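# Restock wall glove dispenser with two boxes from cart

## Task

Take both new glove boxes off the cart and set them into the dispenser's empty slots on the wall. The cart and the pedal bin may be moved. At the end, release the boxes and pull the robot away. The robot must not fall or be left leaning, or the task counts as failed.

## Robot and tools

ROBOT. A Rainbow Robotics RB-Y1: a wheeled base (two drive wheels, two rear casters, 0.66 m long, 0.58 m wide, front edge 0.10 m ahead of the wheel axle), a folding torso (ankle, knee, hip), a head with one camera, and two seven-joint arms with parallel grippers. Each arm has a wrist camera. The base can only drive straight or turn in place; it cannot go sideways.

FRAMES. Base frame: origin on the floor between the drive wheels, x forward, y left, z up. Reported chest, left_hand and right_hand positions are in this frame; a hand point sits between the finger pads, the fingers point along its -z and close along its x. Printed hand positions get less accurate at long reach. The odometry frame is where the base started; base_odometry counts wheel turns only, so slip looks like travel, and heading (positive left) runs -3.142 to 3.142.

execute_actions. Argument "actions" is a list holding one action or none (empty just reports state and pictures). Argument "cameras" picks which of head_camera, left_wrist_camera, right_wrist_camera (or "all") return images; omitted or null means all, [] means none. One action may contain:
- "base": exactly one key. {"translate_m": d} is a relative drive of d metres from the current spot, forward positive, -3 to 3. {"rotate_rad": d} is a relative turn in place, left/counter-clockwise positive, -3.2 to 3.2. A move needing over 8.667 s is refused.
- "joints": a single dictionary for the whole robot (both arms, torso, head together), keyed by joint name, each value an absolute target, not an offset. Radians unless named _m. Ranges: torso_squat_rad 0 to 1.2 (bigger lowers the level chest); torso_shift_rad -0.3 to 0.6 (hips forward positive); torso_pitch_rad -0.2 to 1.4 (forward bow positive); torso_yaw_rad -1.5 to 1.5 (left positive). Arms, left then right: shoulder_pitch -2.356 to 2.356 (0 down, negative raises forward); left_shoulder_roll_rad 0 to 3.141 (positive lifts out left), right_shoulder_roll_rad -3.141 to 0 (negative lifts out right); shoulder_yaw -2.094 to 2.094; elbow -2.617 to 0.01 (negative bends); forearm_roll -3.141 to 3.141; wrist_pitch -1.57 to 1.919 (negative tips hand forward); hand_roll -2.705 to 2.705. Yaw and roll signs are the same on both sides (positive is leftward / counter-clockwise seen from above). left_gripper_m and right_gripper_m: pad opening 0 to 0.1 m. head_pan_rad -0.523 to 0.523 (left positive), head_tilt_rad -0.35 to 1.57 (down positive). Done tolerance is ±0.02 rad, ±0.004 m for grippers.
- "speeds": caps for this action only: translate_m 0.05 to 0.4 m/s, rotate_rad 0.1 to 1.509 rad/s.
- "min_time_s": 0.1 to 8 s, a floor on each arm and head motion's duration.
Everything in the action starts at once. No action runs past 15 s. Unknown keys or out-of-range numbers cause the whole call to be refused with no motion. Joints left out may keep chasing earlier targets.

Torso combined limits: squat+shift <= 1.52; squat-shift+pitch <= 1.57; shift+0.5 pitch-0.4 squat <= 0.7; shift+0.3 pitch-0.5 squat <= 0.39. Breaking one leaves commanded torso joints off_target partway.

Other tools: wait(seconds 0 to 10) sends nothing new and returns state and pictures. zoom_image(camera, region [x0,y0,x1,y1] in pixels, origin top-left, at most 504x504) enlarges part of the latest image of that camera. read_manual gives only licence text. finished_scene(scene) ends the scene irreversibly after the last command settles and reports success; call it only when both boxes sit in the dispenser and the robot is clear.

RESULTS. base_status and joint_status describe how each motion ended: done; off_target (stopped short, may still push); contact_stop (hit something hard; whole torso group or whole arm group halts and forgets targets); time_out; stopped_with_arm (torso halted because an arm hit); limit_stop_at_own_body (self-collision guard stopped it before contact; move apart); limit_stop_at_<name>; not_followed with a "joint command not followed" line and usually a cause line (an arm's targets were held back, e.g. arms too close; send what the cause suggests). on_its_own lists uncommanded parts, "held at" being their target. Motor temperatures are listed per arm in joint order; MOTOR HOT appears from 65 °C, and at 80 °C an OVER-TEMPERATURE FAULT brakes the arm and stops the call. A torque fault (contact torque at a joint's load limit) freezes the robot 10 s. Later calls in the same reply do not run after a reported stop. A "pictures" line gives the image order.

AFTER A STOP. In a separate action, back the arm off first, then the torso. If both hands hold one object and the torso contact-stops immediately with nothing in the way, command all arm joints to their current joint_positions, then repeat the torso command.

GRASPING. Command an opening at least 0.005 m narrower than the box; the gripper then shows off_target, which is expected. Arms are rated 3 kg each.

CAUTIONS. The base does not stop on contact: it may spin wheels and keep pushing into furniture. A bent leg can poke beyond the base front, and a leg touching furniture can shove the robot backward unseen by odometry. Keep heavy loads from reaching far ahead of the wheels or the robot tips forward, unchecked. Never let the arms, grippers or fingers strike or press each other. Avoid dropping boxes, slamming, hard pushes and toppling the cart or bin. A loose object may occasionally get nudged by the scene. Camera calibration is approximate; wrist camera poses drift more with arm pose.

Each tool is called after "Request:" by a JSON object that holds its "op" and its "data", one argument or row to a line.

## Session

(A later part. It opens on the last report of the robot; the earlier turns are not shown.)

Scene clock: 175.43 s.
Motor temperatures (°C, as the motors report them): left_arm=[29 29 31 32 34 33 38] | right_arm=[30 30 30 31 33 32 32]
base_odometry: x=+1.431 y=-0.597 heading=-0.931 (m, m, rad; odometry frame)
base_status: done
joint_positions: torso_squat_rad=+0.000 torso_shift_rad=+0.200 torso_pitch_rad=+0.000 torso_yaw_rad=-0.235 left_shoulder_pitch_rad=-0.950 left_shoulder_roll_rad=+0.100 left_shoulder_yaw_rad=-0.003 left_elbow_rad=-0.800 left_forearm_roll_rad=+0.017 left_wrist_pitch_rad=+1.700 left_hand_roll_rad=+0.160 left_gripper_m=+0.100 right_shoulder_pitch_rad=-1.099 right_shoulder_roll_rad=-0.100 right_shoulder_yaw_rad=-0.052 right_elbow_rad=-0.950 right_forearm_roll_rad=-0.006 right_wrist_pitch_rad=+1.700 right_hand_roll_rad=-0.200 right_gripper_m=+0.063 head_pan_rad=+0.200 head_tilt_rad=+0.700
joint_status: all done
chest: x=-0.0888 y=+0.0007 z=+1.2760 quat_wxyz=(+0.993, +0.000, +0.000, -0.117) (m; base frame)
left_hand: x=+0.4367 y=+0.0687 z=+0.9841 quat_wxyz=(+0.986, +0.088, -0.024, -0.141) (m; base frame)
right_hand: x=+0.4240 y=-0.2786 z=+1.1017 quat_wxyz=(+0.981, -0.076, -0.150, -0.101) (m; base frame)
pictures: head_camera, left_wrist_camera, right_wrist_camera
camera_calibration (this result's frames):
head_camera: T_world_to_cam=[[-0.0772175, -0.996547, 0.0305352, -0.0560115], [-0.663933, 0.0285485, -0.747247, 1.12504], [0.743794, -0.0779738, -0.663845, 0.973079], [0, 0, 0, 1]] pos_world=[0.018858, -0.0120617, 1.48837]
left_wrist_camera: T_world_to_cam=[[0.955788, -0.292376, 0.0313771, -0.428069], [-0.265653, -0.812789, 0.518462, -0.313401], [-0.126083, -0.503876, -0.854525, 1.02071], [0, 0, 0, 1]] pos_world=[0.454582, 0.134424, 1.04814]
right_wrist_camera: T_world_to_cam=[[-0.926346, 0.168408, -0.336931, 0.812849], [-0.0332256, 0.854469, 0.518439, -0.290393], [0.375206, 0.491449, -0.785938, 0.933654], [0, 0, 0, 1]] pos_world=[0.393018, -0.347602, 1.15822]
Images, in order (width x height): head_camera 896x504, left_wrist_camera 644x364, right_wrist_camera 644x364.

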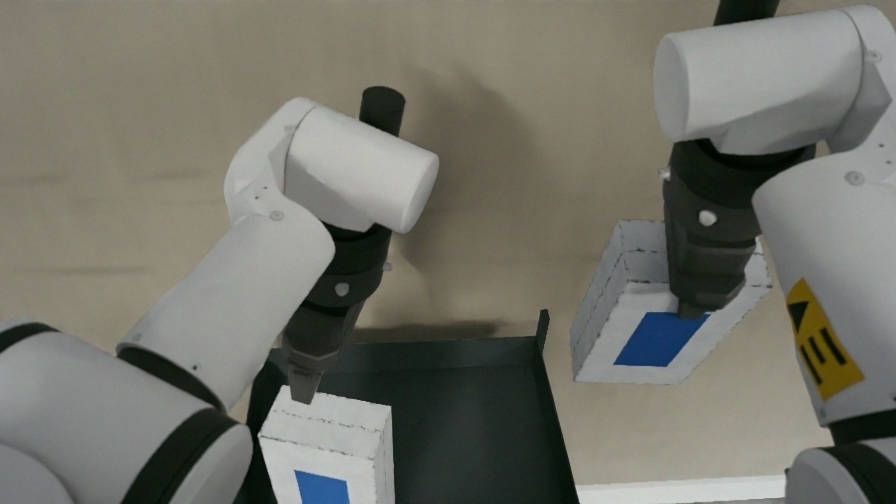

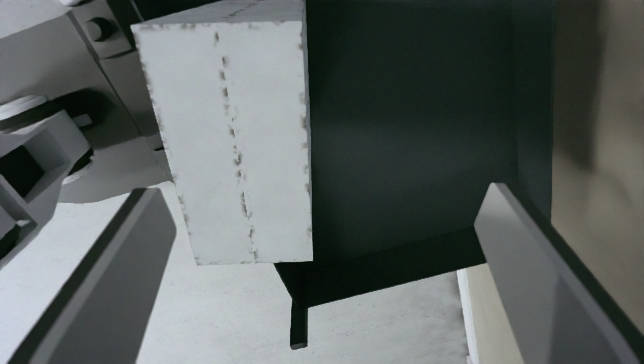

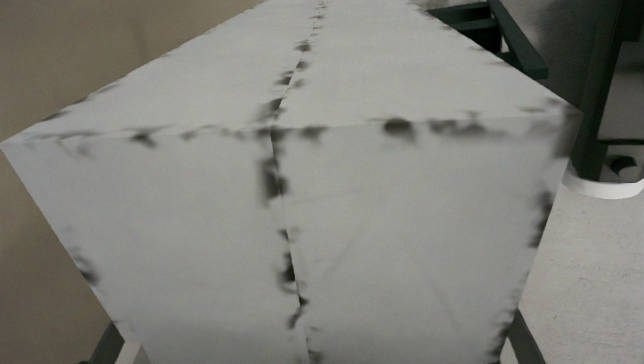

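Request:
{"op": "execute_actions", "data": {
  "actions": [
    {"base":{"translate_m":-0.035}}
  ],
  "cameras": []
}}

Request:
{"op": "execute_actions", "data": {
  "actions": [
    {"base":{"translate_m":0.02},"joints":{"torso_squat_rad":0.54},"speeds":{"translate_m":0.05}}
  ]
}}

Scene clock: 182.90 s.
Motor temperatures (°C, as the motors report them): left_arm=[29 29 31 32 34 33 38] | right_arm=[30 30 30 31 33 32 32]
base_odometry: x=+1.410 y=-0.569 heading=-0.930 (m, m, rad; odometry frame)
base_status: done
joint_positions: torso_squat_rad=+0.000 torso_shift_rad=+0.200 torso_pitch_rad=+0.000 torso_yaw_rad=-0.235 left_shoulder_pitch_rad=-0.950 left_shoulder_roll_rad=+0.100 left_shoulder_yaw_rad=-0.003 left_elbow_rad=-0.800 left_forearm_roll_rad=+0.017 left_wrist_pitch_rad=+1.700 left_hand_roll_rad=+0.160 left_gripper_m=+0.100 right_shoulder_pitch_rad=-1.099 right_shoulder_roll_rad=-0.100 right_shoulder_yaw_rad=-0.052 right_elbow_rad=-0.950 right_forearm_roll_rad=-0.006 right_wrist_pitch_rad=+1.700 right_hand_roll_rad=-0.200 right_gripper_m=+0.063 head_pan_rad=+0.200 head_tilt_rad=+0.700
joint_status: not commanded
chest: x=-0.0888 y=+0.0007 z=+1.2760 quat_wxyz=(+0.993, +0.000, +0.000, -0.117) (m; base frame)
left_hand: x=+0.4367 y=+0.0687 z=+0.9841 quat_wxyz=(+0.986, +0.088, -0.024, -0.141) (m; base frame)
right_hand: x=+0.4239 y=-0.2786 z=+1.1017 quat_wxyz=(+0.981, -0.076, -0.150, -0.101) (m; base frame)
pictures: none
No camera images: the call's "cameras" was empty. Leave "cameras" out to get every camera's image.

Scene clock: 185.57 s.
Motor temperatures (°C, as the motors report them): left_arm=[29 29 31 32 34 33 38] | right_arm=[30 30 30 32 33 32 32]
base_odometry: x=+1.422 y=-0.585 heading=-0.930 (m, m, rad; odometry frame)
base_status: done
joint_positions: torso_squat_rad=+0.540 torso_shift_rad=+0.200 torso_pitch_rad=+0.000 torso_yaw_rad=-0.235 left_shoulder_pitch_rad=-0.950 left_shoulder_roll_rad=+0.100 left_shoulder_yaw_rad=-0.003 left_elbow_rad=-0.800 left_forearm_roll_rad=+0.017 left_wrist_pitch_rad=+1.700 left_hand_roll_rad=+0.160 left_gripper_m=+0.100 right_shoulder_pitch_rad=-1.099 right_shoulder_roll_rad=-0.100 right_shoulder_yaw_rad=-0.052 right_elbow_rad=-0.950 right_forearm_roll_rad=-0.006 right_wrist_pitch_rad=+1.700 right_hand_roll_rad=-0.200 right_gripper_m=+0.063 head_pan_rad=+0.200 head_tilt_rad=+0.700
joint_status: all done
chest: x=-0.1087 y=+0.0006 z=+1.1784 quat_wxyz=(+0.993, +0.000, +0.000, -0.117) (m; base frame)
left_hand: x=+0.4169 y=+0.0686 z=+0.8866 quat_wxyz=(+0.986, +0.088, -0.024, -0.141) (m; base frame)
right_hand: x=+0.4041 y=-0.2787 z=+1.0041 quat_wxyz=(+0.981, -0.076, -0.150, -0.101) (m; base frame)
pictures: head_camera, left_wrist_camera, right_wrist_camera
camera_calibration (this result's frames):
head_camera: T_world_to_cam=[[-0.0772212, -0.996547, 0.0305255, -0.0546383], [-0.663838, 0.0285483, -0.747331, 1.03905], [0.743879, -0.0779738, -0.66375, 0.922942], [0, 0, 0, 1]] pos_world=[-0.00101757, -0.0121474, 1.39078]
left_wrist_camera: T_world_to_cam=[[0.955791, -0.29236, 0.031448, -0.406147], [-0.26568, -0.812801, 0.518428, -0.268107], [-0.126007, -0.503864, -0.854543, 0.934792], [0, 0, 0, 1]] pos_world=[0.434751, 0.134349, 0.950586]
right_wrist_camera: T_world_to_cam=[[-0.926349, 0.168416, -0.336917, 0.761573], [-0.03323, 0.854443, 0.518481, -0.240443], [0.375197, 0.49149, -0.785917, 0.864421], [0, 0, 0, 1]] pos_world=[0.373165, -0.347671, 1.06061]
Images, in order (width x height): head_camera 896x504, left_wrist_camera 644x364, right_wrist_camera 644x364.

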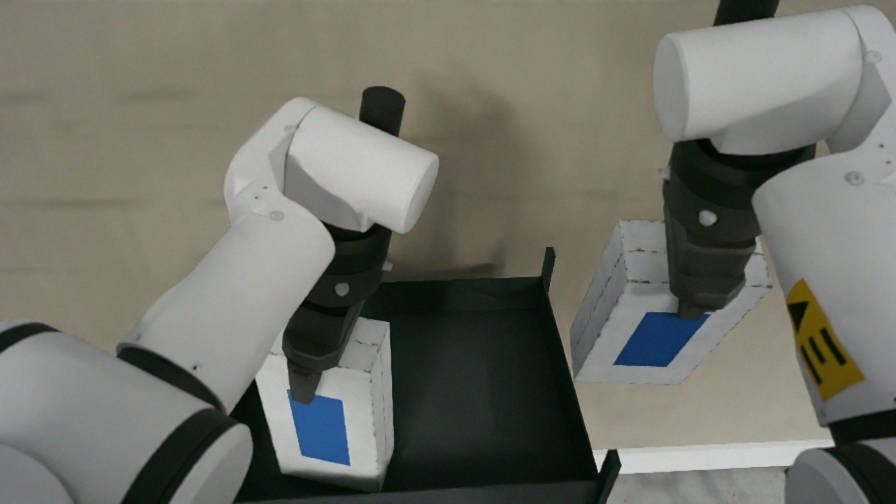

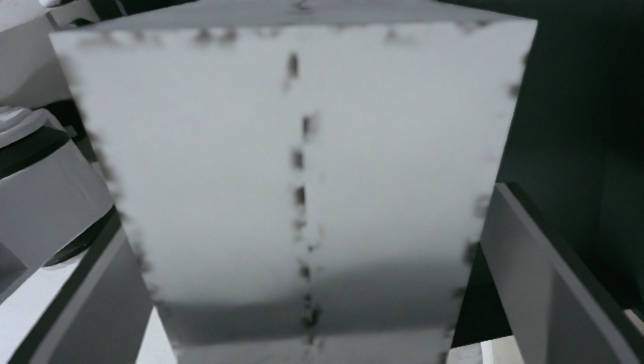

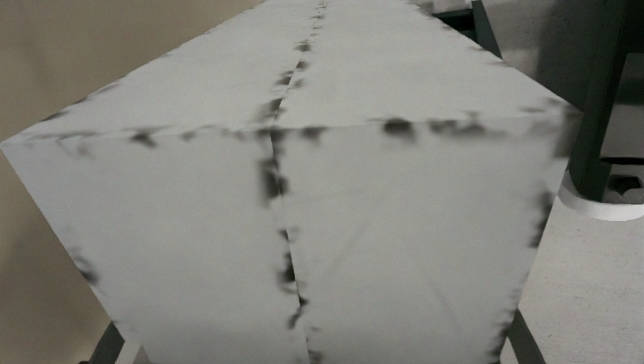

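Request:
{"op": "execute_actions", "data": {
  "actions": [
    {"joints":{"left_gripper_m":0.04}}
  ],
  "cameras": []
}}

Request:
{"op": "execute_actions", "data": {
  "actions": [
    {"joints":{"torso_squat_rad":0.0,"left_shoulder_pitch_rad":-1.05,"left_elbow_rad":-0.9}}
  ],
  "cameras": []
}}

Request:
{"op": "execute_actions", "data": {
  "actions": [
    {"base":{"translate_m":-0.6},"joints":{"torso_yaw_rad":0.0,"head_pan_rad":0}}
  ],
  "cameras": ["head_camera"]
}}

Scene clock: 192.67 s.
Motor temperatures (°C, as the motors report them): left_arm=[29 29 31 32 34 33 38] | right_arm=[30 30 30 32 33 32 32]
base_odometry: x=+1.422 y=-0.585 heading=-0.930 (m, m, rad; odometry frame)
base_status: not commanded
joint_positions: torso_squat_rad=+0.540 torso_shift_rad=+0.200 torso_pitch_rad=+0.000 torso_yaw_rad=-0.235 left_shoulder_pitch_rad=-0.950 left_shoulder_roll_rad=+0.100 left_shoulder_yaw_rad=-0.003 left_elbow_rad=-0.800 left_forearm_roll_rad=+0.017 left_wrist_pitch_rad=+1.700 left_hand_roll_rad=+0.160 left_gripper_m=+0.062 right_shoulder_pitch_rad=-1.099 right_shoulder_roll_rad=-0.100 right_shoulder_yaw_rad=-0.052 right_elbow_rad=-0.950 right_forearm_roll_rad=-0.006 right_wrist_pitch_rad=+1.700 right_hand_roll_rad=-0.200 right_gripper_m=+0.063 head_pan_rad=+0.200 head_tilt_rad=+0.700
joint_status: left_gripper_m off_target (ended at +0.062, target +0.040)
chest: x=-0.1087 y=+0.0006 z=+1.1784 quat_wxyz=(+0.993, +0.000, +0.000, -0.117) (m; base frame)
left_hand: x=+0.4169 y=+0.0686 z=+0.8866 quat_wxyz=(+0.986, +0.088, -0.024, -0.141) (m; base frame)
right_hand: x=+0.4041 y=-0.2787 z=+1.0041 quat_wxyz=(+0.981, -0.076, -0.150, -0.101) (m; base frame)
pictures: none
No camera images: the call's "cameras" was empty. Leave "cameras" out to get every camera's image.

Scene clock: 195.33 s.
Motor temperatures (°C, as the motors report them): left_arm=[29 29 31 32 34 33 38] | right_arm=[30 30 30 32 33 32 32]
base_odometry: x=+1.422 y=-0.585 heading=-0.930 (m, m, rad; odometry frame)
base_status: not commanded
joint_positions: torso_squat_rad=+0.000 torso_shift_rad=+0.200 torso_pitch_rad=+0.001 torso_yaw_rad=-0.235 left_shoulder_pitch_rad=-1.050 left_shoulder_roll_rad=+0.100 left_shoulder_yaw_rad=-0.003 left_elbow_rad=-0.900 left_forearm_roll_rad=+0.017 left_wrist_pitch_rad=+1.700 left_hand_roll_rad=+0.160 left_gripper_m=+0.061 right_shoulder_pitch_rad=-1.099 right_shoulder_roll_rad=-0.100 right_shoulder_yaw_rad=-0.052 right_elbow_rad=-0.950 right_forearm_roll_rad=-0.006 right_wrist_pitch_rad=+1.700 right_hand_roll_rad=-0.200 right_gripper_m=+0.063 head_pan_rad=+0.200 head_tilt_rad=+0.700
joint_status: all done
chest: x=-0.0885 y=+0.0007 z=+1.2759 quat_wxyz=(+0.993, +0.000, +0.000, -0.117) (m; base frame)
left_hand: x=+0.4774 y=+0.0305 z=+1.0595 quat_wxyz=(+0.978, +0.068, -0.119, -0.159) (m; base frame)
right_hand: x=+0.4241 y=-0.2785 z=+1.1013 quat_wxyz=(+0.981, -0.076, -0.150, -0.101) (m; base frame)
pictures: none
No camera images: the call's "cameras" was empty. Leave "cameras" out to get every camera's image.

Scene clock: 198.43 s.
Motor temperatures (°C, as the motors report them): left_arm=[30 29 31 32 34 33 38] | right_arm=[30 30 30 32 33 32 32]
base_odometry: x=+1.063 y=-0.104 heading=-0.931 (m, m, rad; odometry frame)
base_status: done
joint_positions: torso_squat_rad=+0.000 torso_shift_rad=+0.200 torso_pitch_rad=+0.000 torso_yaw_rad=+0.000 left_shoulder_pitch_rad=-1.050 left_shoulder_roll_rad=+0.100 left_shoulder_yaw_rad=-0.003 left_elbow_rad=-0.900 left_forearm_roll_rad=+0.017 left_wrist_pitch_rad=+1.700 left_hand_roll_rad=+0.160 left_gripper_m=+0.061 right_shoulder_pitch_rad=-1.099 right_shoulder_roll_rad=-0.100 right_shoulder_yaw_rad=-0.052 right_elbow_rad=-0.950 right_forearm_roll_rad=-0.006 right_wrist_pitch_rad=+1.700 right_hand_roll_rad=-0.200 right_gripper_m=+0.063 head_pan_rad=+0.000 head_tilt_rad=+0.700
joint_status: all done
chest: x=-0.0887 y=+0.0008 z=+1.2760 quat_wxyz=(+1.000, +0.000, +0.000, +0.000) (m; base frame)
left_hand: x=+0.4547 y=+0.1617 z=+1.0595 quat_wxyz=(+0.990, +0.081, -0.110, -0.043) (m; base frame)
right_hand: x=+0.4749 y=-0.1512 z=+1.1015 quat_wxyz=(+0.986, -0.058, -0.158, +0.015) (m; base frame)
pictures: head_camera
camera_calibration (this result's frames):
head_camera: T_world_to_cam=[[-0.0421401, -0.998642, 0.0306191, -0.0485291], [-0.664647, 0.00513848, -0.74714, 1.12518], [0.745968, -0.0518355, -0.663961, 0.973242], [0, 0, 0, 1]] pos_world=[0.019791, -0.00379639, 1.48834]
Images, in order (width x height): head_camera 896x504.

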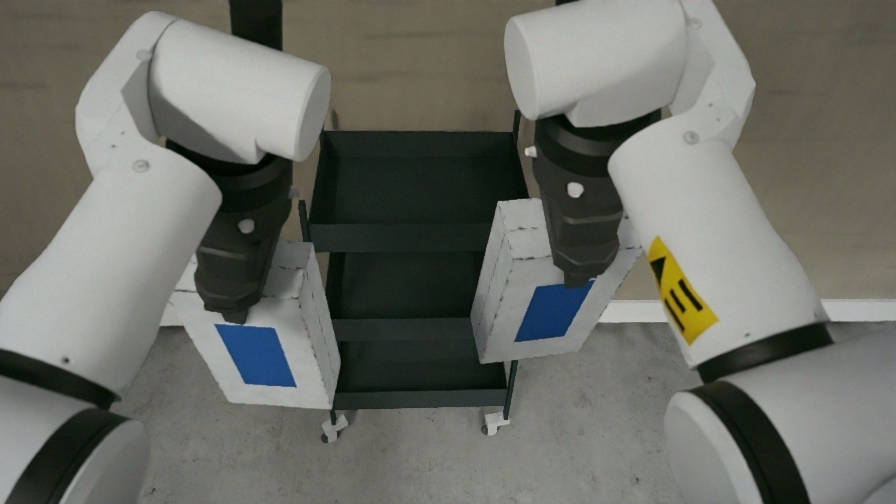

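Request:
{"op": "execute_actions", "data": {
  "actions": [
    {"base":{"rotate_rad":2.223},"speeds":{"rotate_rad":0.8},"joints":{"head_tilt_rad":0.35}}
  ],
  "cameras": []
}}

Request:
{"op": "execute_actions", "data": {
  "actions": [
    {"base":{"translate_m":1.52}}
  ],
  "cameras": []
}}

Request:
{"op": "execute_actions", "data": {
  "actions": [
    {"base":{"rotate_rad":-0.65},"speeds":{"rotate_rad":0.8}}
  ],
  "cameras": ["head_camera"]
}}

Scene clock: 211.17 s.
Motor temperatures (°C, as the motors report them): left_arm=[30 29 31 33 34 33 38] | right_arm=[31 30 30 32 33 32 32]
base_odometry: x=+1.063 y=-0.104 heading=+1.291 (m, m, rad; odometry frame)
base_status: done
joint_positions: torso_squat_rad=+0.000 torso_shift_rad=+0.200 torso_pitch_rad=+0.000 torso_yaw_rad=+0.000 left_shoulder_pitch_rad=-1.050 left_shoulder_roll_rad=+0.100 left_shoulder_yaw_rad=-0.003 left_elbow_rad=-0.900 left_forearm_roll_rad=+0.017 left_wrist_pitch_rad=+1.700 left_hand_roll_rad=+0.160 left_gripper_m=+0.061 right_shoulder_pitch_rad=-1.099 right_shoulder_roll_rad=-0.100 right_shoulder_yaw_rad=-0.052 right_elbow_rad=-0.950 right_forearm_roll_rad=-0.006 right_wrist_pitch_rad=+1.700 right_hand_roll_rad=-0.200 right_gripper_m=+0.063 head_pan_rad=+0.000 head_tilt_rad=+0.350
joint_status: all done
chest: x=-0.0887 y=+0.0008 z=+1.2760 quat_wxyz=(+1.000, +0.000, +0.000, +0.000) (m; base frame)
left_hand: x=+0.4547 y=+0.1617 z=+1.0595 quat_wxyz=(+0.990, +0.081, -0.110, -0.043) (m; base frame)
right_hand: x=+0.4749 y=-0.1513 z=+1.1015 quat_wxyz=(+0.986, -0.058, -0.158, +0.014) (m; base frame)
pictures: none
No camera images: the call's "cameras" was empty. Leave "cameras" out to get every camera's image.

Scene clock: 216.57 s.
Motor temperatures (°C, as the motors report them): left_arm=[30 29 31 33 34 33 38] | right_arm=[31 30 30 32 33 32 32]
base_odometry: x=+1.482 y=+1.358 heading=+1.292 (m, m, rad; odometry frame)
base_status: done
joint_positions: torso_squat_rad=+0.000 torso_shift_rad=+0.200 torso_pitch_rad=+0.001 torso_yaw_rad=+0.000 left_shoulder_pitch_rad=-1.050 left_shoulder_roll_rad=+0.100 left_shoulder_yaw_rad=-0.003 left_elbow_rad=-0.900 left_forearm_roll_rad=+0.017 left_wrist_pitch_rad=+1.700 left_hand_roll_rad=+0.160 left_gripper_m=+0.061 right_shoulder_pitch_rad=-1.099 right_shoulder_roll_rad=-0.100 right_shoulder_yaw_rad=-0.052 right_elbow_rad=-0.950 right_forearm_roll_rad=-0.006 right_wrist_pitch_rad=+1.700 right_hand_roll_rad=-0.200 right_gripper_m=+0.063 head_pan_rad=+0.000 head_tilt_rad=+0.350
joint_status: not commanded
chest: x=-0.0886 y=+0.0008 z=+1.2760 quat_wxyz=(+1.000, +0.000, +0.000, +0.000) (m; base frame)
left_hand: x=+0.4548 y=+0.1617 z=+1.0593 quat_wxyz=(+0.990, +0.081, -0.110, -0.043) (m; base frame)
right_hand: x=+0.4750 y=-0.1513 z=+1.1013 quat_wxyz=(+0.986, -0.058, -0.158, +0.014) (m; base frame)
pictures: none
No camera images: the call's "cameras" was empty. Leave "cameras" out to get every camera's image.

Scene clock: 219.20 s.
Motor temperatures (°C, as the motors report them): left_arm=[30 29 31 33 34 33 38] | right_arm=[31 30 30 32 33 32 32]
base_odometry: x=+1.481 y=+1.357 heading=+0.643 (m, m, rad; odometry frame)
base_status: done
joint_positions: torso_squat_rad=+0.000 torso_shift_rad=+0.200 torso_pitch_rad=+0.001 torso_yaw_rad=+0.000 left_shoulder_pitch_rad=-1.050 left_shoulder_roll_rad=+0.100 left_shoulder_yaw_rad=-0.003 left_elbow_rad=-0.900 left_forearm_roll_rad=+0.017 left_wrist_pitch_rad=+1.700 left_hand_roll_rad=+0.160 left_gripper_m=+0.061 right_shoulder_pitch_rad=-1.099 right_shoulder_roll_rad=-0.100 right_shoulder_yaw_rad=-0.052 right_elbow_rad=-0.950 right_forearm_roll_rad=-0.006 right_wrist_pitch_rad=+1.700 right_hand_roll_rad=-0.200 right_gripper_m=+0.063 head_pan_rad=+0.000 head_tilt_rad=+0.350
joint_status: not commanded
chest: x=-0.0886 y=+0.0008 z=+1.2760 quat_wxyz=(+1.000, +0.000, +0.000, +0.000) (m; base frame)
left_hand: x=+0.4548 y=+0.1617 z=+1.0593 quat_wxyz=(+0.990, +0.081, -0.110, -0.043) (m; base frame)
right_hand: x=+0.4750 y=-0.1513 z=+1.1013 quat_wxyz=(+0.986, -0.058, -0.158, +0.014) (m; base frame)
pictures: head_camera
camera_calibration (this result's frames):
head_camera: T_world_to_cam=[[-0.0499809, -0.998648, 0.0143164, -0.0249775], [-0.368436, 0.00511259, -0.929639, 1.41435], [0.928309, -0.0517389, -0.368193, 0.548626], [0, 0, 0, 1]] pos_world=[0.0105533, -0.00378939, 1.51719]
Images, in order (width x height): head_camera 896x504.

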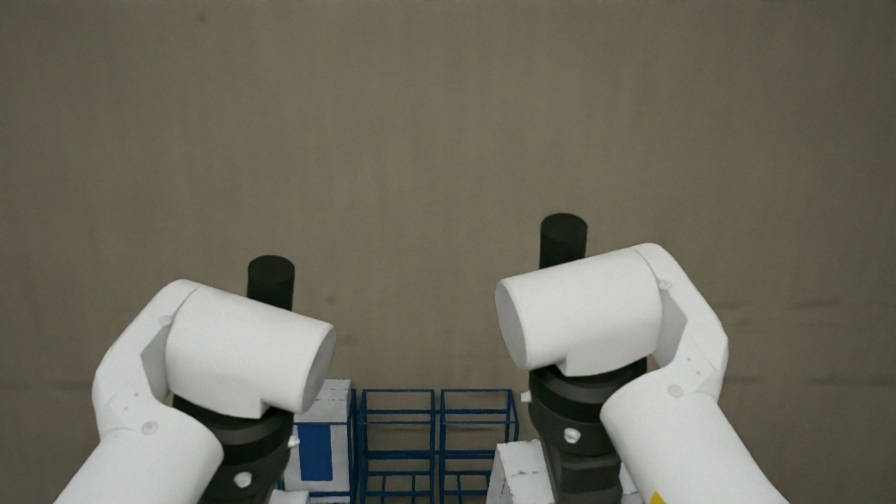

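Request:
{"op": "execute_actions", "data": {
  "actions": [
    {"joints":{"head_tilt_rad":0.6}}
  ],
  "cameras": ["head_camera"]
}}

Request:
{"op": "zoom_image", "data": {
  "camera": "head_camera",
  "region": [260, 180, 560, 380]
}}

Scene clock: 223.33 s.
Motor temperatures (°C, as the motors report them): left_arm=[30 29 31 33 34 33 38] | right_arm=[31 30 30 32 33 32 32]
base_odometry: x=+1.481 y=+1.357 heading=+0.643 (m, m, rad; odometry frame)
base_status: not commanded
joint_positions: torso_squat_rad=+0.000 torso_shift_rad=+0.200 torso_pitch_rad=+0.001 torso_yaw_rad=+0.000 left_shoulder_pitch_rad=-1.050 left_shoulder_roll_rad=+0.100 left_shoulder_yaw_rad=-0.003 left_elbow_rad=-0.900 left_forearm_roll_rad=+0.017 left_wrist_pitch_rad=+1.700 left_hand_roll_rad=+0.160 left_gripper_m=+0.061 right_shoulder_pitch_rad=-1.099 right_shoulder_roll_rad=-0.100 right_shoulder_yaw_rad=-0.052 right_elbow_rad=-0.950 right_forearm_roll_rad=-0.006 right_wrist_pitch_rad=+1.700 right_hand_roll_rad=-0.200 right_gripper_m=+0.063 head_pan_rad=+0.000 head_tilt_rad=+0.600
joint_status: all done
chest: x=-0.0886 y=+0.0008 z=+1.2760 quat_wxyz=(+1.000, +0.000, +0.000, +0.000) (m; base frame)
left_hand: x=+0.4548 y=+0.1617 z=+1.0593 quat_wxyz=(+0.990, +0.081, -0.110, -0.043) (m; base frame)
right_hand: x=+0.4750 y=-0.1513 z=+1.1013 quat_wxyz=(+0.986, -0.058, -0.158, +0.014) (m; base frame)
pictures: head_camera
camera_calibration (this result's frames):
head_camera: T_world_to_cam=[[-0.0449632, -0.998643, 0.0262629, -0.0422773], [-0.586933, 0.0051344, -0.809619, 1.22268], [0.808386, -0.0518176, -0.586367, 0.862687], [0, 0, 0, 1]] pos_world=[0.0183477, -0.00379525, 1.49687]
Images, in order (width x height): head_camera 896x504.

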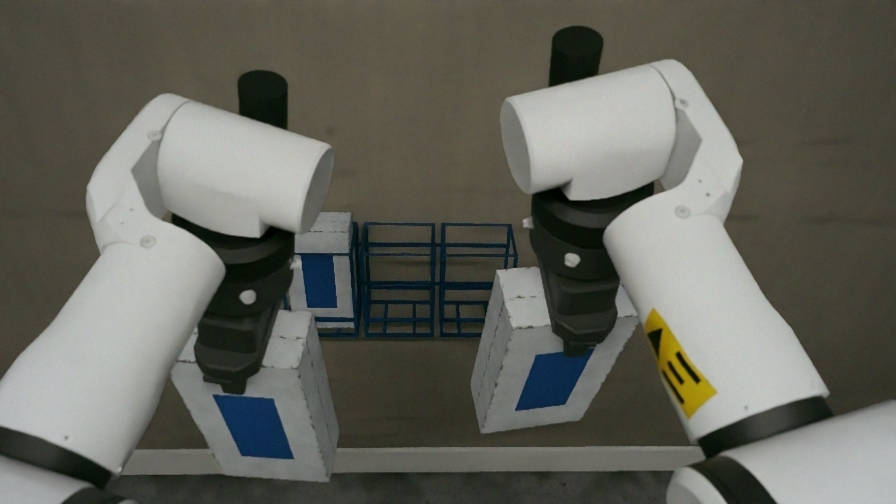

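Region (260, 180, 560, 380) of head_camera's 896x504 image, scaled by 1.680, with more detail than that image has.

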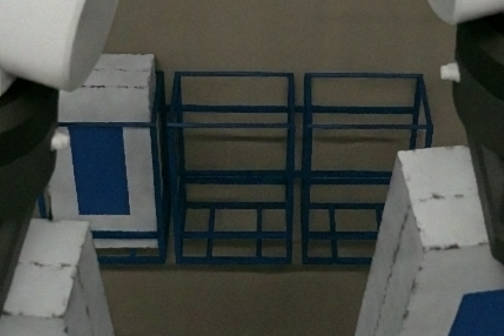

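Request:
{"op": "execute_actions", "data": {
  "actions": [
    {"joints":{"right_shoulder_pitch_rad":-1.3,"right_elbow_rad":-0.55,"right_wrist_pitch_rad":1.87,"left_shoulder_pitch_rad":-0.3,"left_elbow_rad":-1.1,"left_wrist_pitch_rad":1.4,"left_shoulder_roll_rad":0.2},"min_time_s":2}
  ],
  "cameras": ["head_camera"]
}}

Scene clock: 268.93 s.
Motor temperatures (°C, as the motors report them): left_arm=[31 29 31 33 34 33 38] | right_arm=[31 30 30 32 33 32 32]
base_odometry: x=+1.481 y=+1.357 heading=+0.643 (m, m, rad; odometry frame)
base_status: not commanded
joint_positions: torso_squat_rad=+0.000 torso_shift_rad=+0.200 torso_pitch_rad=+0.001 torso_yaw_rad=+0.000 left_shoulder_pitch_rad=-0.300 left_shoulder_roll_rad=+0.200 left_shoulder_yaw_rad=-0.003 left_elbow_rad=-1.100 left_forearm_roll_rad=+0.017 left_wrist_pitch_rad=+1.400 left_hand_roll_rad=+0.160 left_gripper_m=+0.061 right_shoulder_pitch_rad=-1.299 right_shoulder_roll_rad=-0.100 right_shoulder_yaw_rad=-0.052 right_elbow_rad=-0.550 right_forearm_roll_rad=-0.006 right_wrist_pitch_rad=+1.870 right_hand_roll_rad=-0.200 right_gripper_m=+0.063 head_pan_rad=+0.000 head_tilt_rad=+0.600
joint_status: all done
chest: x=-0.0886 y=+0.0008 z=+1.2760 quat_wxyz=(+1.000, +0.000, +0.000, +0.000) (m; base frame)
left_hand: x=+0.2668 y=+0.3157 z=+0.8031 quat_wxyz=(+0.994, +0.095, -0.003, +0.058) (m; base frame)
right_hand: x=+0.4171 y=-0.1608 z=+1.0906 quat_wxyz=(+0.993, -0.116, +0.022, +0.011) (m; base frame)
pictures: head_camera
camera_calibration (this result's frames):
head_camera: T_world_to_cam=[[-0.0449628, -0.998643, 0.0262613, -0.0422769], [-0.586934, 0.00513548, -0.809618, 1.22268], [0.808385, -0.0518164, -0.586369, 0.862689], [0, 0, 0, 1]] pos_world=[0.0183476, -0.00379718, 1.49687]
Images, in order (width x height): head_camera 896x504.

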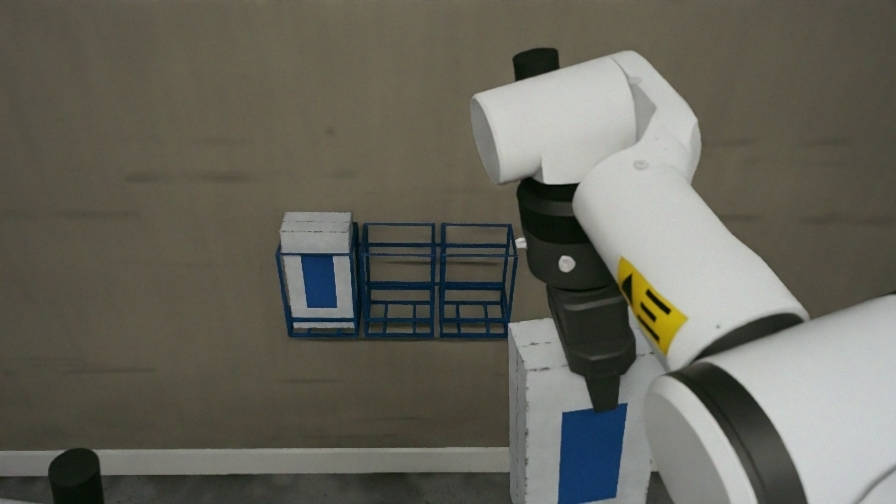

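Request:
{"op": "execute_actions", "data": {
  "actions": [
    {"base":{"translate_m":0.4},"joints":{"right_forearm_roll_rad":-0.09,"right_wrist_pitch_rad":1.8,"torso_yaw_rad":0.1,"right_hand_roll_rad":-0.3,"head_tilt_rad":0.75}}
  ],
  "cameras": ["head_camera"]
}}

Scene clock: 282.30 s.
Motor temperatures (°C, as the motors report them): left_arm=[30 29 31 33 34 33 38] | right_arm=[31 30 30 32 33 32 32]
base_odometry: x=+1.802 y=+1.597 heading=+0.643 (m, m, rad; odometry frame)
base_status: done
joint_positions: torso_squat_rad=+0.000 torso_shift_rad=+0.200 torso_pitch_rad=+0.001 torso_yaw_rad=+0.100 left_shoulder_pitch_rad=-0.300 left_shoulder_roll_rad=+0.200 left_shoulder_yaw_rad=-0.003 left_elbow_rad=-1.100 left_forearm_roll_rad=+0.017 left_wrist_pitch_rad=+1.400 left_hand_roll_rad=+0.160 left_gripper_m=+0.061 right_shoulder_pitch_rad=-1.299 right_shoulder_roll_rad=-0.100 right_shoulder_yaw_rad=-0.052 right_elbow_rad=-0.550 right_forearm_roll_rad=-0.090 right_wrist_pitch_rad=+1.800 right_hand_roll_rad=-0.300 right_gripper_m=+0.063 head_pan_rad=+0.000 head_tilt_rad=+0.750
joint_status: all done
chest: x=-0.0886 y=+0.0008 z=+1.2760 quat_wxyz=(+0.999, +0.000, +0.000, +0.050) (m; base frame)
left_hand: x=+0.2335 y=+0.3498 z=+0.8030 quat_wxyz=(+0.990, +0.095, +0.002, +0.108) (m; base frame)
right_hand: x=+0.4397 y=-0.0869 z=+1.0865 quat_wxyz=(+0.997, -0.069, -0.009, +0.024) (m; base frame)
pictures: head_camera
camera_calibration (this result's frames):
head_camera: T_world_to_cam=[[0.0593008, -0.997707, 0.0326336, -0.0425577], [-0.698343, -0.0648229, -0.712822, 1.07251], [0.713303, 0.0194815, -0.700585, 1.02497], [0, 0, 0, 1]] pos_world=[0.0203902, 0.00709511, 1.48397]
Images, in order (width x height): head_camera 896x504.

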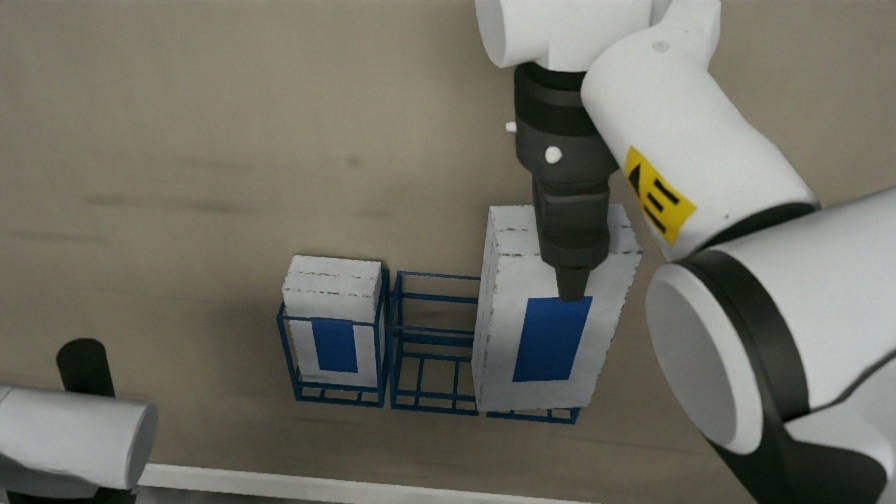

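Request:
{"op": "execute_actions", "data": {
  "actions": [
    {"joints":{"torso_shift_rad":0.0,"torso_yaw_rad":0.038}}
  ],
  "cameras": []
}}

Request:
{"op": "execute_actions", "data": {
  "actions": [
    {"base":{"translate_m":0.3},"speeds":{"translate_m":0.2},"joints":{"head_tilt_rad":0.9}}
  ]
}}

Scene clock: 297.10 s.
Motor temperatures (°C, as the motors report them): left_arm=[30 29 31 33 34 33 38] | right_arm=[32 30 30 32 33 32 32]
base_odometry: x=+1.802 y=+1.597 heading=+0.643 (m, m, rad; odometry frame)
base_status: not commanded
joint_positions: torso_squat_rad=+0.000 torso_shift_rad=+0.000 torso_pitch_rad=+0.000 torso_yaw_rad=+0.038 left_shoulder_pitch_rad=-0.300 left_shoulder_roll_rad=+0.200 left_shoulder_yaw_rad=-0.003 left_elbow_rad=-1.100 left_forearm_roll_rad=+0.017 left_wrist_pitch_rad=+1.400 left_hand_roll_rad=+0.160 left_gripper_m=+0.061 right_shoulder_pitch_rad=-1.299 right_shoulder_roll_rad=-0.100 right_shoulder_yaw_rad=-0.052 right_elbow_rad=-0.550 right_forearm_roll_rad=-0.090 right_wrist_pitch_rad=+1.800 right_hand_roll_rad=-0.300 right_gripper_m=+0.063 head_pan_rad=+0.000 head_tilt_rad=+0.750
joint_status: all done
chest: x=-0.2278 y=+0.0008 z=+1.2899 quat_wxyz=(+1.000, +0.000, +0.000, +0.019) (m; base frame)
left_hand: x=+0.1154 y=+0.3292 z=+0.8171 quat_wxyz=(+0.993, +0.095, -0.001, +0.077) (m; base frame)
right_hand: x=+0.2942 y=-0.1194 z=+1.1006 quat_wxyz=(+0.998, -0.069, -0.007, -0.007) (m; base frame)
pictures: none
No camera images: the call's "cameras" was empty. Leave "cameras" out to get every camera's image.

Scene clock: 299.43 s.
Motor temperatures (°C, as the motors report them): left_arm=[29 29 31 33 34 33 38] | right_arm=[32 30 30 32 33 32 32]
base_odometry: x=+2.042 y=+1.777 heading=+0.642 (m, m, rad; odometry frame)
base_status: done
joint_positions: torso_squat_rad=+0.000 torso_shift_rad=-0.001 torso_pitch_rad=-0.001 torso_yaw_rad=+0.038 left_shoulder_pitch_rad=-0.300 left_shoulder_roll_rad=+0.200 left_shoulder_yaw_rad=-0.003 left_elbow_rad=-1.100 left_forearm_roll_rad=+0.017 left_wrist_pitch_rad=+1.400 left_hand_roll_rad=+0.160 left_gripper_m=+0.061 right_shoulder_pitch_rad=-1.298 right_shoulder_roll_rad=-0.098 right_shoulder_yaw_rad=-0.051 right_elbow_rad=-0.549 right_forearm_roll_rad=-0.090 right_wrist_pitch_rad=+1.800 right_hand_roll_rad=-0.300 right_gripper_m=+0.063 head_pan_rad=+0.000 head_tilt_rad=+0.900
joint_status: all done
chest: x=-0.2286 y=+0.0007 z=+1.2899 quat_wxyz=(+1.000, +0.000, +0.000, +0.019) (m; base frame)
left_hand: x=+0.1153 y=+0.3291 z=+0.8176 quat_wxyz=(+0.993, +0.095, -0.002, +0.077) (m; base frame)
right_hand: x=+0.2929 y=-0.1192 z=+1.1004 quat_wxyz=(+0.998, -0.069, -0.006, -0.007) (m; base frame)
pictures: head_camera, left_wrist_camera, right_wrist_camera
camera_calibration (this result's frames):
head_camera: T_world_to_cam=[[0.00241948, -0.999262, 0.0383233, -0.0563546], [-0.798808, -0.024986, -0.601067, 0.797137], [0.601581, -0.0291587, -0.798279, 1.25735], [0, 0, 0, 1]] pos_world=[-0.119502, 0.000266776, 1.48501]
left_wrist_camera: T_world_to_cam=[[0.989499, 0.141992, 0.0270298, -0.182745], [0.108301, -0.852166, 0.511941, -0.125597], [0.0957255, -0.503638, -0.858595, 0.946724], [0, 0, 0, 1]] pos_world=[0.103802, 0.395725, 0.88209]
right_wrist_camera: T_world_to_cam=[[-0.999094, 0.0059563, -0.0421329, 0.341706], [-0.0177803, 0.841134, 0.540534, -0.460725], [0.038659, 0.540794, -0.840266, 1.06771], [0, 0, 0, 1]] pos_world=[0.291928, -0.191913, 1.16059]
Images, in order (width x height): head_camera 896x504, left_wrist_camera 644x364, right_wrist_camera 644x364.

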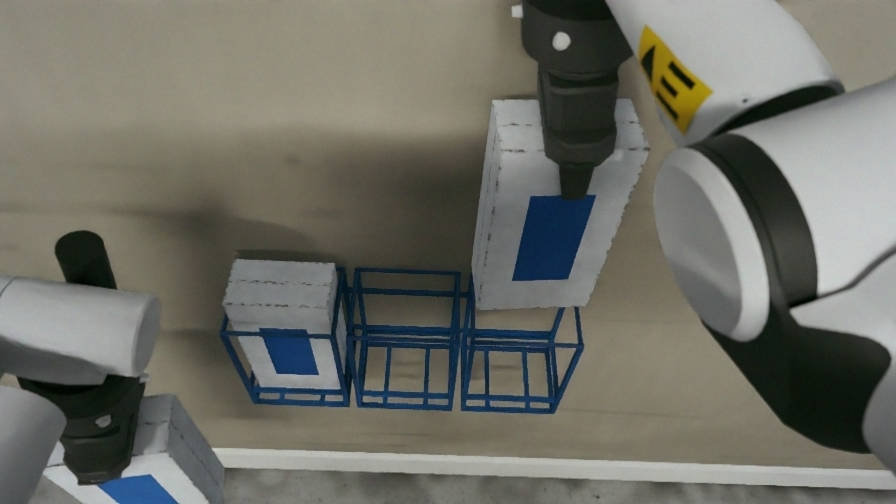

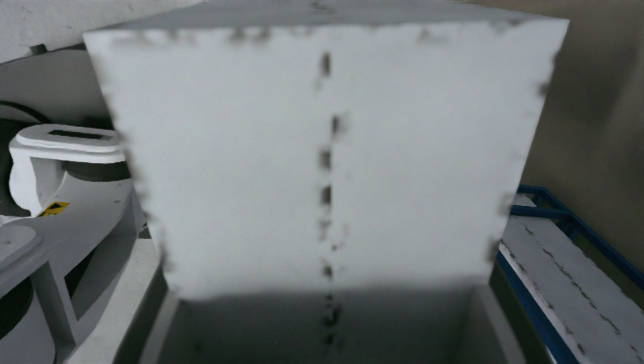

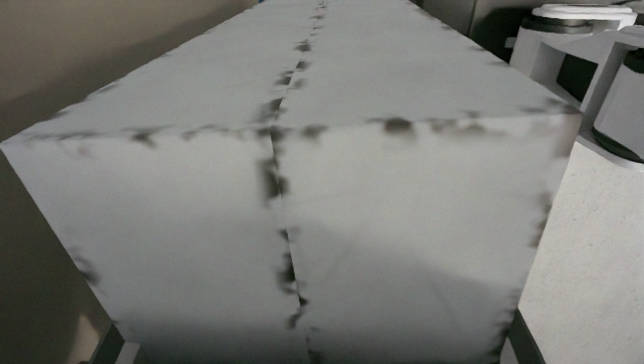

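Request:
{"op": "execute_actions", "data": {
  "actions": [
    {"base":{"translate_m":-0.012},"joints":{"torso_yaw_rad":0.046}}
  ],
  "cameras": []
}}

Request:
{"op": "execute_actions", "data": {
  "actions": [
    {"joints":{"torso_squat_rad":0.5}}
  ],
  "cameras": ["head_camera"]
}}

Scene clock: 308.40 s.
Motor temperatures (°C, as the motors report them): left_arm=[29 29 31 33 34 33 38] | right_arm=[32 30 30 32 33 32 32]
base_odometry: x=+2.032 y=+1.769 heading=+0.642 (m, m, rad; odometry frame)
base_status: done
joint_positions: torso_squat_rad=+0.000 torso_shift_rad=+0.000 torso_pitch_rad=+0.001 torso_yaw_rad=+0.046 left_shoulder_pitch_rad=-0.300 left_shoulder_roll_rad=+0.200 left_shoulder_yaw_rad=-0.003 left_elbow_rad=-1.100 left_forearm_roll_rad=+0.017 left_wrist_pitch_rad=+1.400 left_hand_roll_rad=+0.160 left_gripper_m=+0.061 right_shoulder_pitch_rad=-1.299 right_shoulder_roll_rad=-0.100 right_shoulder_yaw_rad=-0.051 right_elbow_rad=-0.549 right_forearm_roll_rad=-0.090 right_wrist_pitch_rad=+1.800 right_hand_roll_rad=-0.300 right_gripper_m=+0.063 head_pan_rad=+0.000 head_tilt_rad=+0.900
joint_status: all done
chest: x=-0.2278 y=+0.0008 z=+1.2899 quat_wxyz=(+1.000, +0.000, +0.000, +0.023) (m; base frame)
left_hand: x=+0.1129 y=+0.3318 z=+0.8171 quat_wxyz=(+0.992, +0.095, -0.001, +0.081) (m; base frame)
right_hand: x=+0.2950 y=-0.1154 z=+1.1003 quat_wxyz=(+0.998, -0.069, -0.007, -0.003) (m; base frame)
pictures: none
No camera images: the call's "cameras" was empty. Leave "cameras" out to get every camera's image.

Scene clock: 310.97 s.
Motor temperatures (°C, as the motors report them): left_arm=[29 29 31 33 34 33 38] | right_arm=[32 30 30 32 33 32 32]
base_odometry: x=+2.032 y=+1.769 heading=+0.642 (m, m, rad; odometry frame)
base_status: not commanded
joint_positions: torso_squat_rad=+0.500 torso_shift_rad=+0.000 torso_pitch_rad=+0.000 torso_yaw_rad=+0.046 left_shoulder_pitch_rad=-0.300 left_shoulder_roll_rad=+0.200 left_shoulder_yaw_rad=-0.003 left_elbow_rad=-1.100 left_forearm_roll_rad=+0.017 left_wrist_pitch_rad=+1.400 left_hand_roll_rad=+0.160 left_gripper_m=+0.061 right_shoulder_pitch_rad=-1.301 right_shoulder_roll_rad=-0.101 right_shoulder_yaw_rad=-0.051 right_elbow_rad=-0.551 right_forearm_roll_rad=-0.090 right_wrist_pitch_rad=+1.800 right_hand_roll_rad=-0.300 right_gripper_m=+0.063 head_pan_rad=+0.000 head_tilt_rad=+0.900
joint_status: all done
chest: x=-0.2282 y=+0.0007 z=+1.2042 quat_wxyz=(+1.000, +0.000, +0.000, +0.023) (m; base frame)
left_hand: x=+0.1128 y=+0.3318 z=+0.7317 quat_wxyz=(+0.992, +0.095, -0.001, +0.081) (m; base frame)
right_hand: x=+0.2955 y=-0.1155 z=+1.0165 quat_wxyz=(+0.998, -0.069, -0.009, -0.003) (m; base frame)
pictures: head_camera
camera_calibration (this result's frames):
head_camera: T_world_to_cam=[[0.0105017, -0.999208, 0.0383917, -0.0513544], [-0.798797, -0.0314785, -0.600776, 0.745644], [0.601509, -0.024358, -0.798495, 1.18891], [0, 0, 0, 1]] pos_world=[-0.118982, 0.00111747, 1.39928]
Images, in order (width x height): head_camera 896x504.

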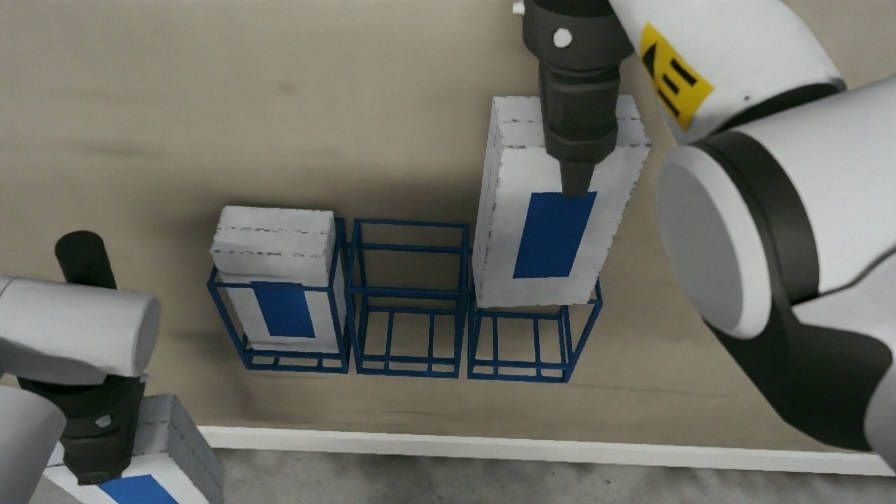

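Request:
{"op": "execute_actions", "data": {
  "actions": [
    {"joints":{"torso_squat_rad":0.84}}
  ],
  "cameras": ["head_camera"]
}}

Scene clock: 316.03 s.
Motor temperatures (°C, as the motors report them): left_arm=[29 29 31 33 34 33 38] | right_arm=[32 30 30 32 33 32 32]
base_odometry: x=+2.032 y=+1.769 heading=+0.642 (m, m, rad; odometry frame)
base_status: not commanded
joint_positions: torso_squat_rad=+0.547 torso_shift_rad=-0.002 torso_pitch_rad=-0.006 torso_yaw_rad=+0.046 left_shoulder_pitch_rad=-0.300 left_shoulder_roll_rad=+0.200 left_shoulder_yaw_rad=-0.003 left_elbow_rad=-1.100 left_forearm_roll_rad=+0.017 left_wrist_pitch_rad=+1.400 left_hand_roll_rad=+0.160 left_gripper_m=+0.061 right_shoulder_pitch_rad=-1.308 right_shoulder_roll_rad=-0.103 right_shoulder_yaw_rad=-0.052 right_elbow_rad=-0.554 right_forearm_roll_rad=-0.089 right_wrist_pitch_rad=+1.800 right_hand_roll_rad=-0.300 right_gripper_m=+0.063 head_pan_rad=+0.000 head_tilt_rad=+0.900
joint_status: torso_squat_rad contact_stop (moved +0.047 of +0.340)
on_its_own: torso_squat_rad is held at +0.547, not at your +0.840, since a contact_stop
chest: x=-0.2311 y=+0.0007 z=+1.1879 quat_wxyz=(+1.000, +0.000, -0.003, +0.023) (m; base frame)
left_hand: x=+0.1125 y=+0.3317 z=+0.7171 quat_wxyz=(+0.992, +0.095, -0.004, +0.081) (m; base frame)
right_hand: x=+0.2963 y=-0.1153 z=+1.0078 quat_wxyz=(+0.997, -0.069, -0.017, -0.003) (m; base frame)
pictures: head_camera
camera_calibration (this result's frames):
head_camera: T_world_to_cam=[[0.010235, -0.9992, 0.0386729, -0.0510236], [-0.795399, -0.0315735, -0.605263, 0.739652], [0.606, -0.0245655, -0.795086, 1.17458], [0, 0, 0, 1]] pos_world=[-0.122955, 0.00122495, 1.38355]
Images, in order (width x height): head_camera 896x504.

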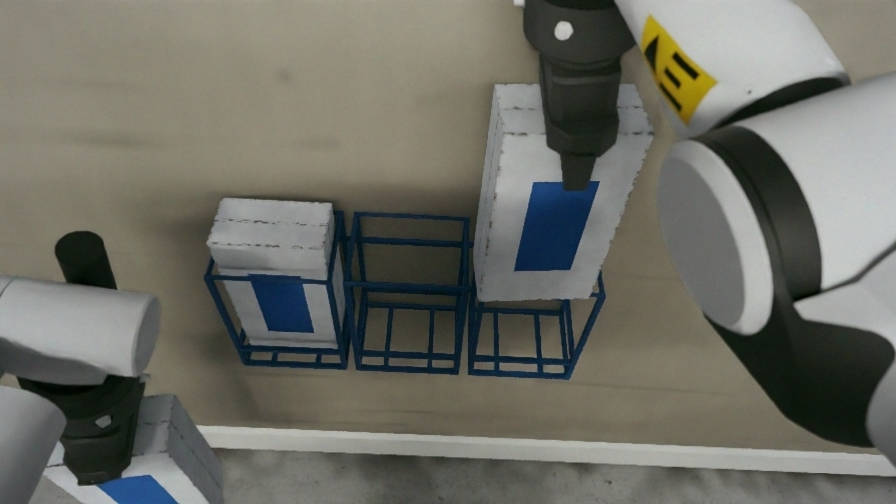

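Request:
{"op": "execute_actions", "data": {
  "actions": [
    {"joints":{"torso_squat_rad":0.42}}
  ],
  "cameras": ["head_camera"]
}}

Request:
{"op": "zoom_image", "data": {
  "camera": "head_camera",
  "region": [330, 180, 660, 400]
}}

Scene clock: 322.40 s.
Motor temperatures (°C, as the motors report them): left_arm=[29 29 31 33 34 33 38] | right_arm=[31 30 30 32 33 32 32]
base_odometry: x=+2.032 y=+1.769 heading=+0.642 (m, m, rad; odometry frame)
base_status: not commanded
joint_positions: torso_squat_rad=+0.420 torso_shift_rad=-0.001 torso_pitch_rad=-0.003 torso_yaw_rad=+0.046 left_shoulder_pitch_rad=-0.300 left_shoulder_roll_rad=+0.200 left_shoulder_yaw_rad=-0.003 left_elbow_rad=-1.100 left_forearm_roll_rad=+0.017 left_wrist_pitch_rad=+1.400 left_hand_roll_rad=+0.160 left_gripper_m=+0.061 right_shoulder_pitch_rad=-1.300 right_shoulder_roll_rad=-0.100 right_shoulder_yaw_rad=-0.052 right_elbow_rad=-0.550 right_forearm_roll_rad=-0.090 right_wrist_pitch_rad=+1.800 right_hand_roll_rad=-0.300 right_gripper_m=+0.063 head_pan_rad=+0.000 head_tilt_rad=+0.900
joint_status: all done
chest: x=-0.2298 y=+0.0008 z=+1.2291 quat_wxyz=(+1.000, +0.000, -0.002, +0.023) (m; base frame)
left_hand: x=+0.1125 y=+0.3318 z=+0.7575 quat_wxyz=(+0.992, +0.095, -0.003, +0.081) (m; base frame)
right_hand: x=+0.2940 y=-0.1155 z=+1.0422 quat_wxyz=(+0.998, -0.069, -0.009, -0.003) (m; base frame)
pictures: head_camera
camera_calibration (this result's frames):
head_camera: T_world_to_cam=[[0.0103298, -0.999203, 0.0385591, -0.0524552], [-0.796915, -0.0315186, -0.603268, 0.762764], [0.604003, -0.0244967, -0.796606, 1.20799], [0, 0, 0, 1]] pos_world=[-0.121229, 0.00121966, 1.42447]
Images, in order (width x height): head_camera 896x504.

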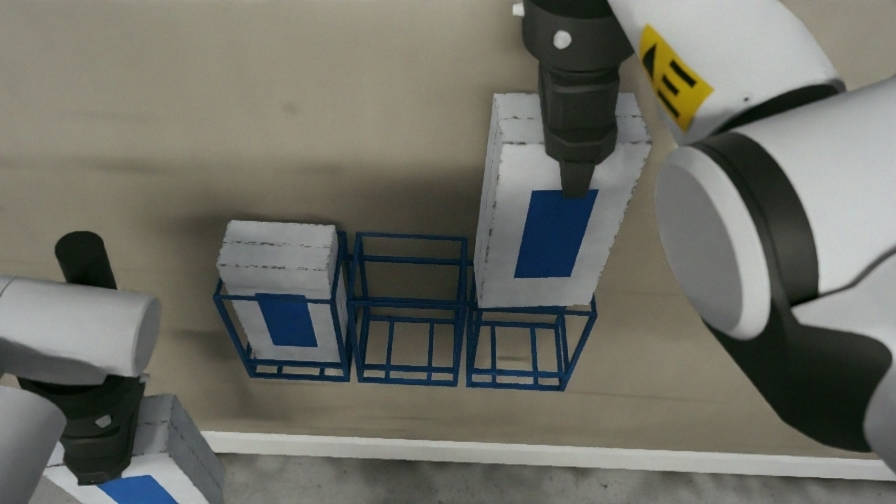

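Region (330, 180, 660, 400) of head_camera's 896x504 image, scaled by 1.527, with more detail than that image has.

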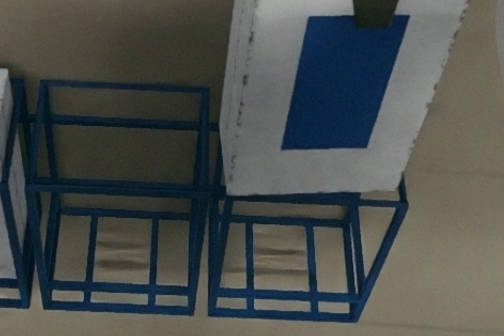

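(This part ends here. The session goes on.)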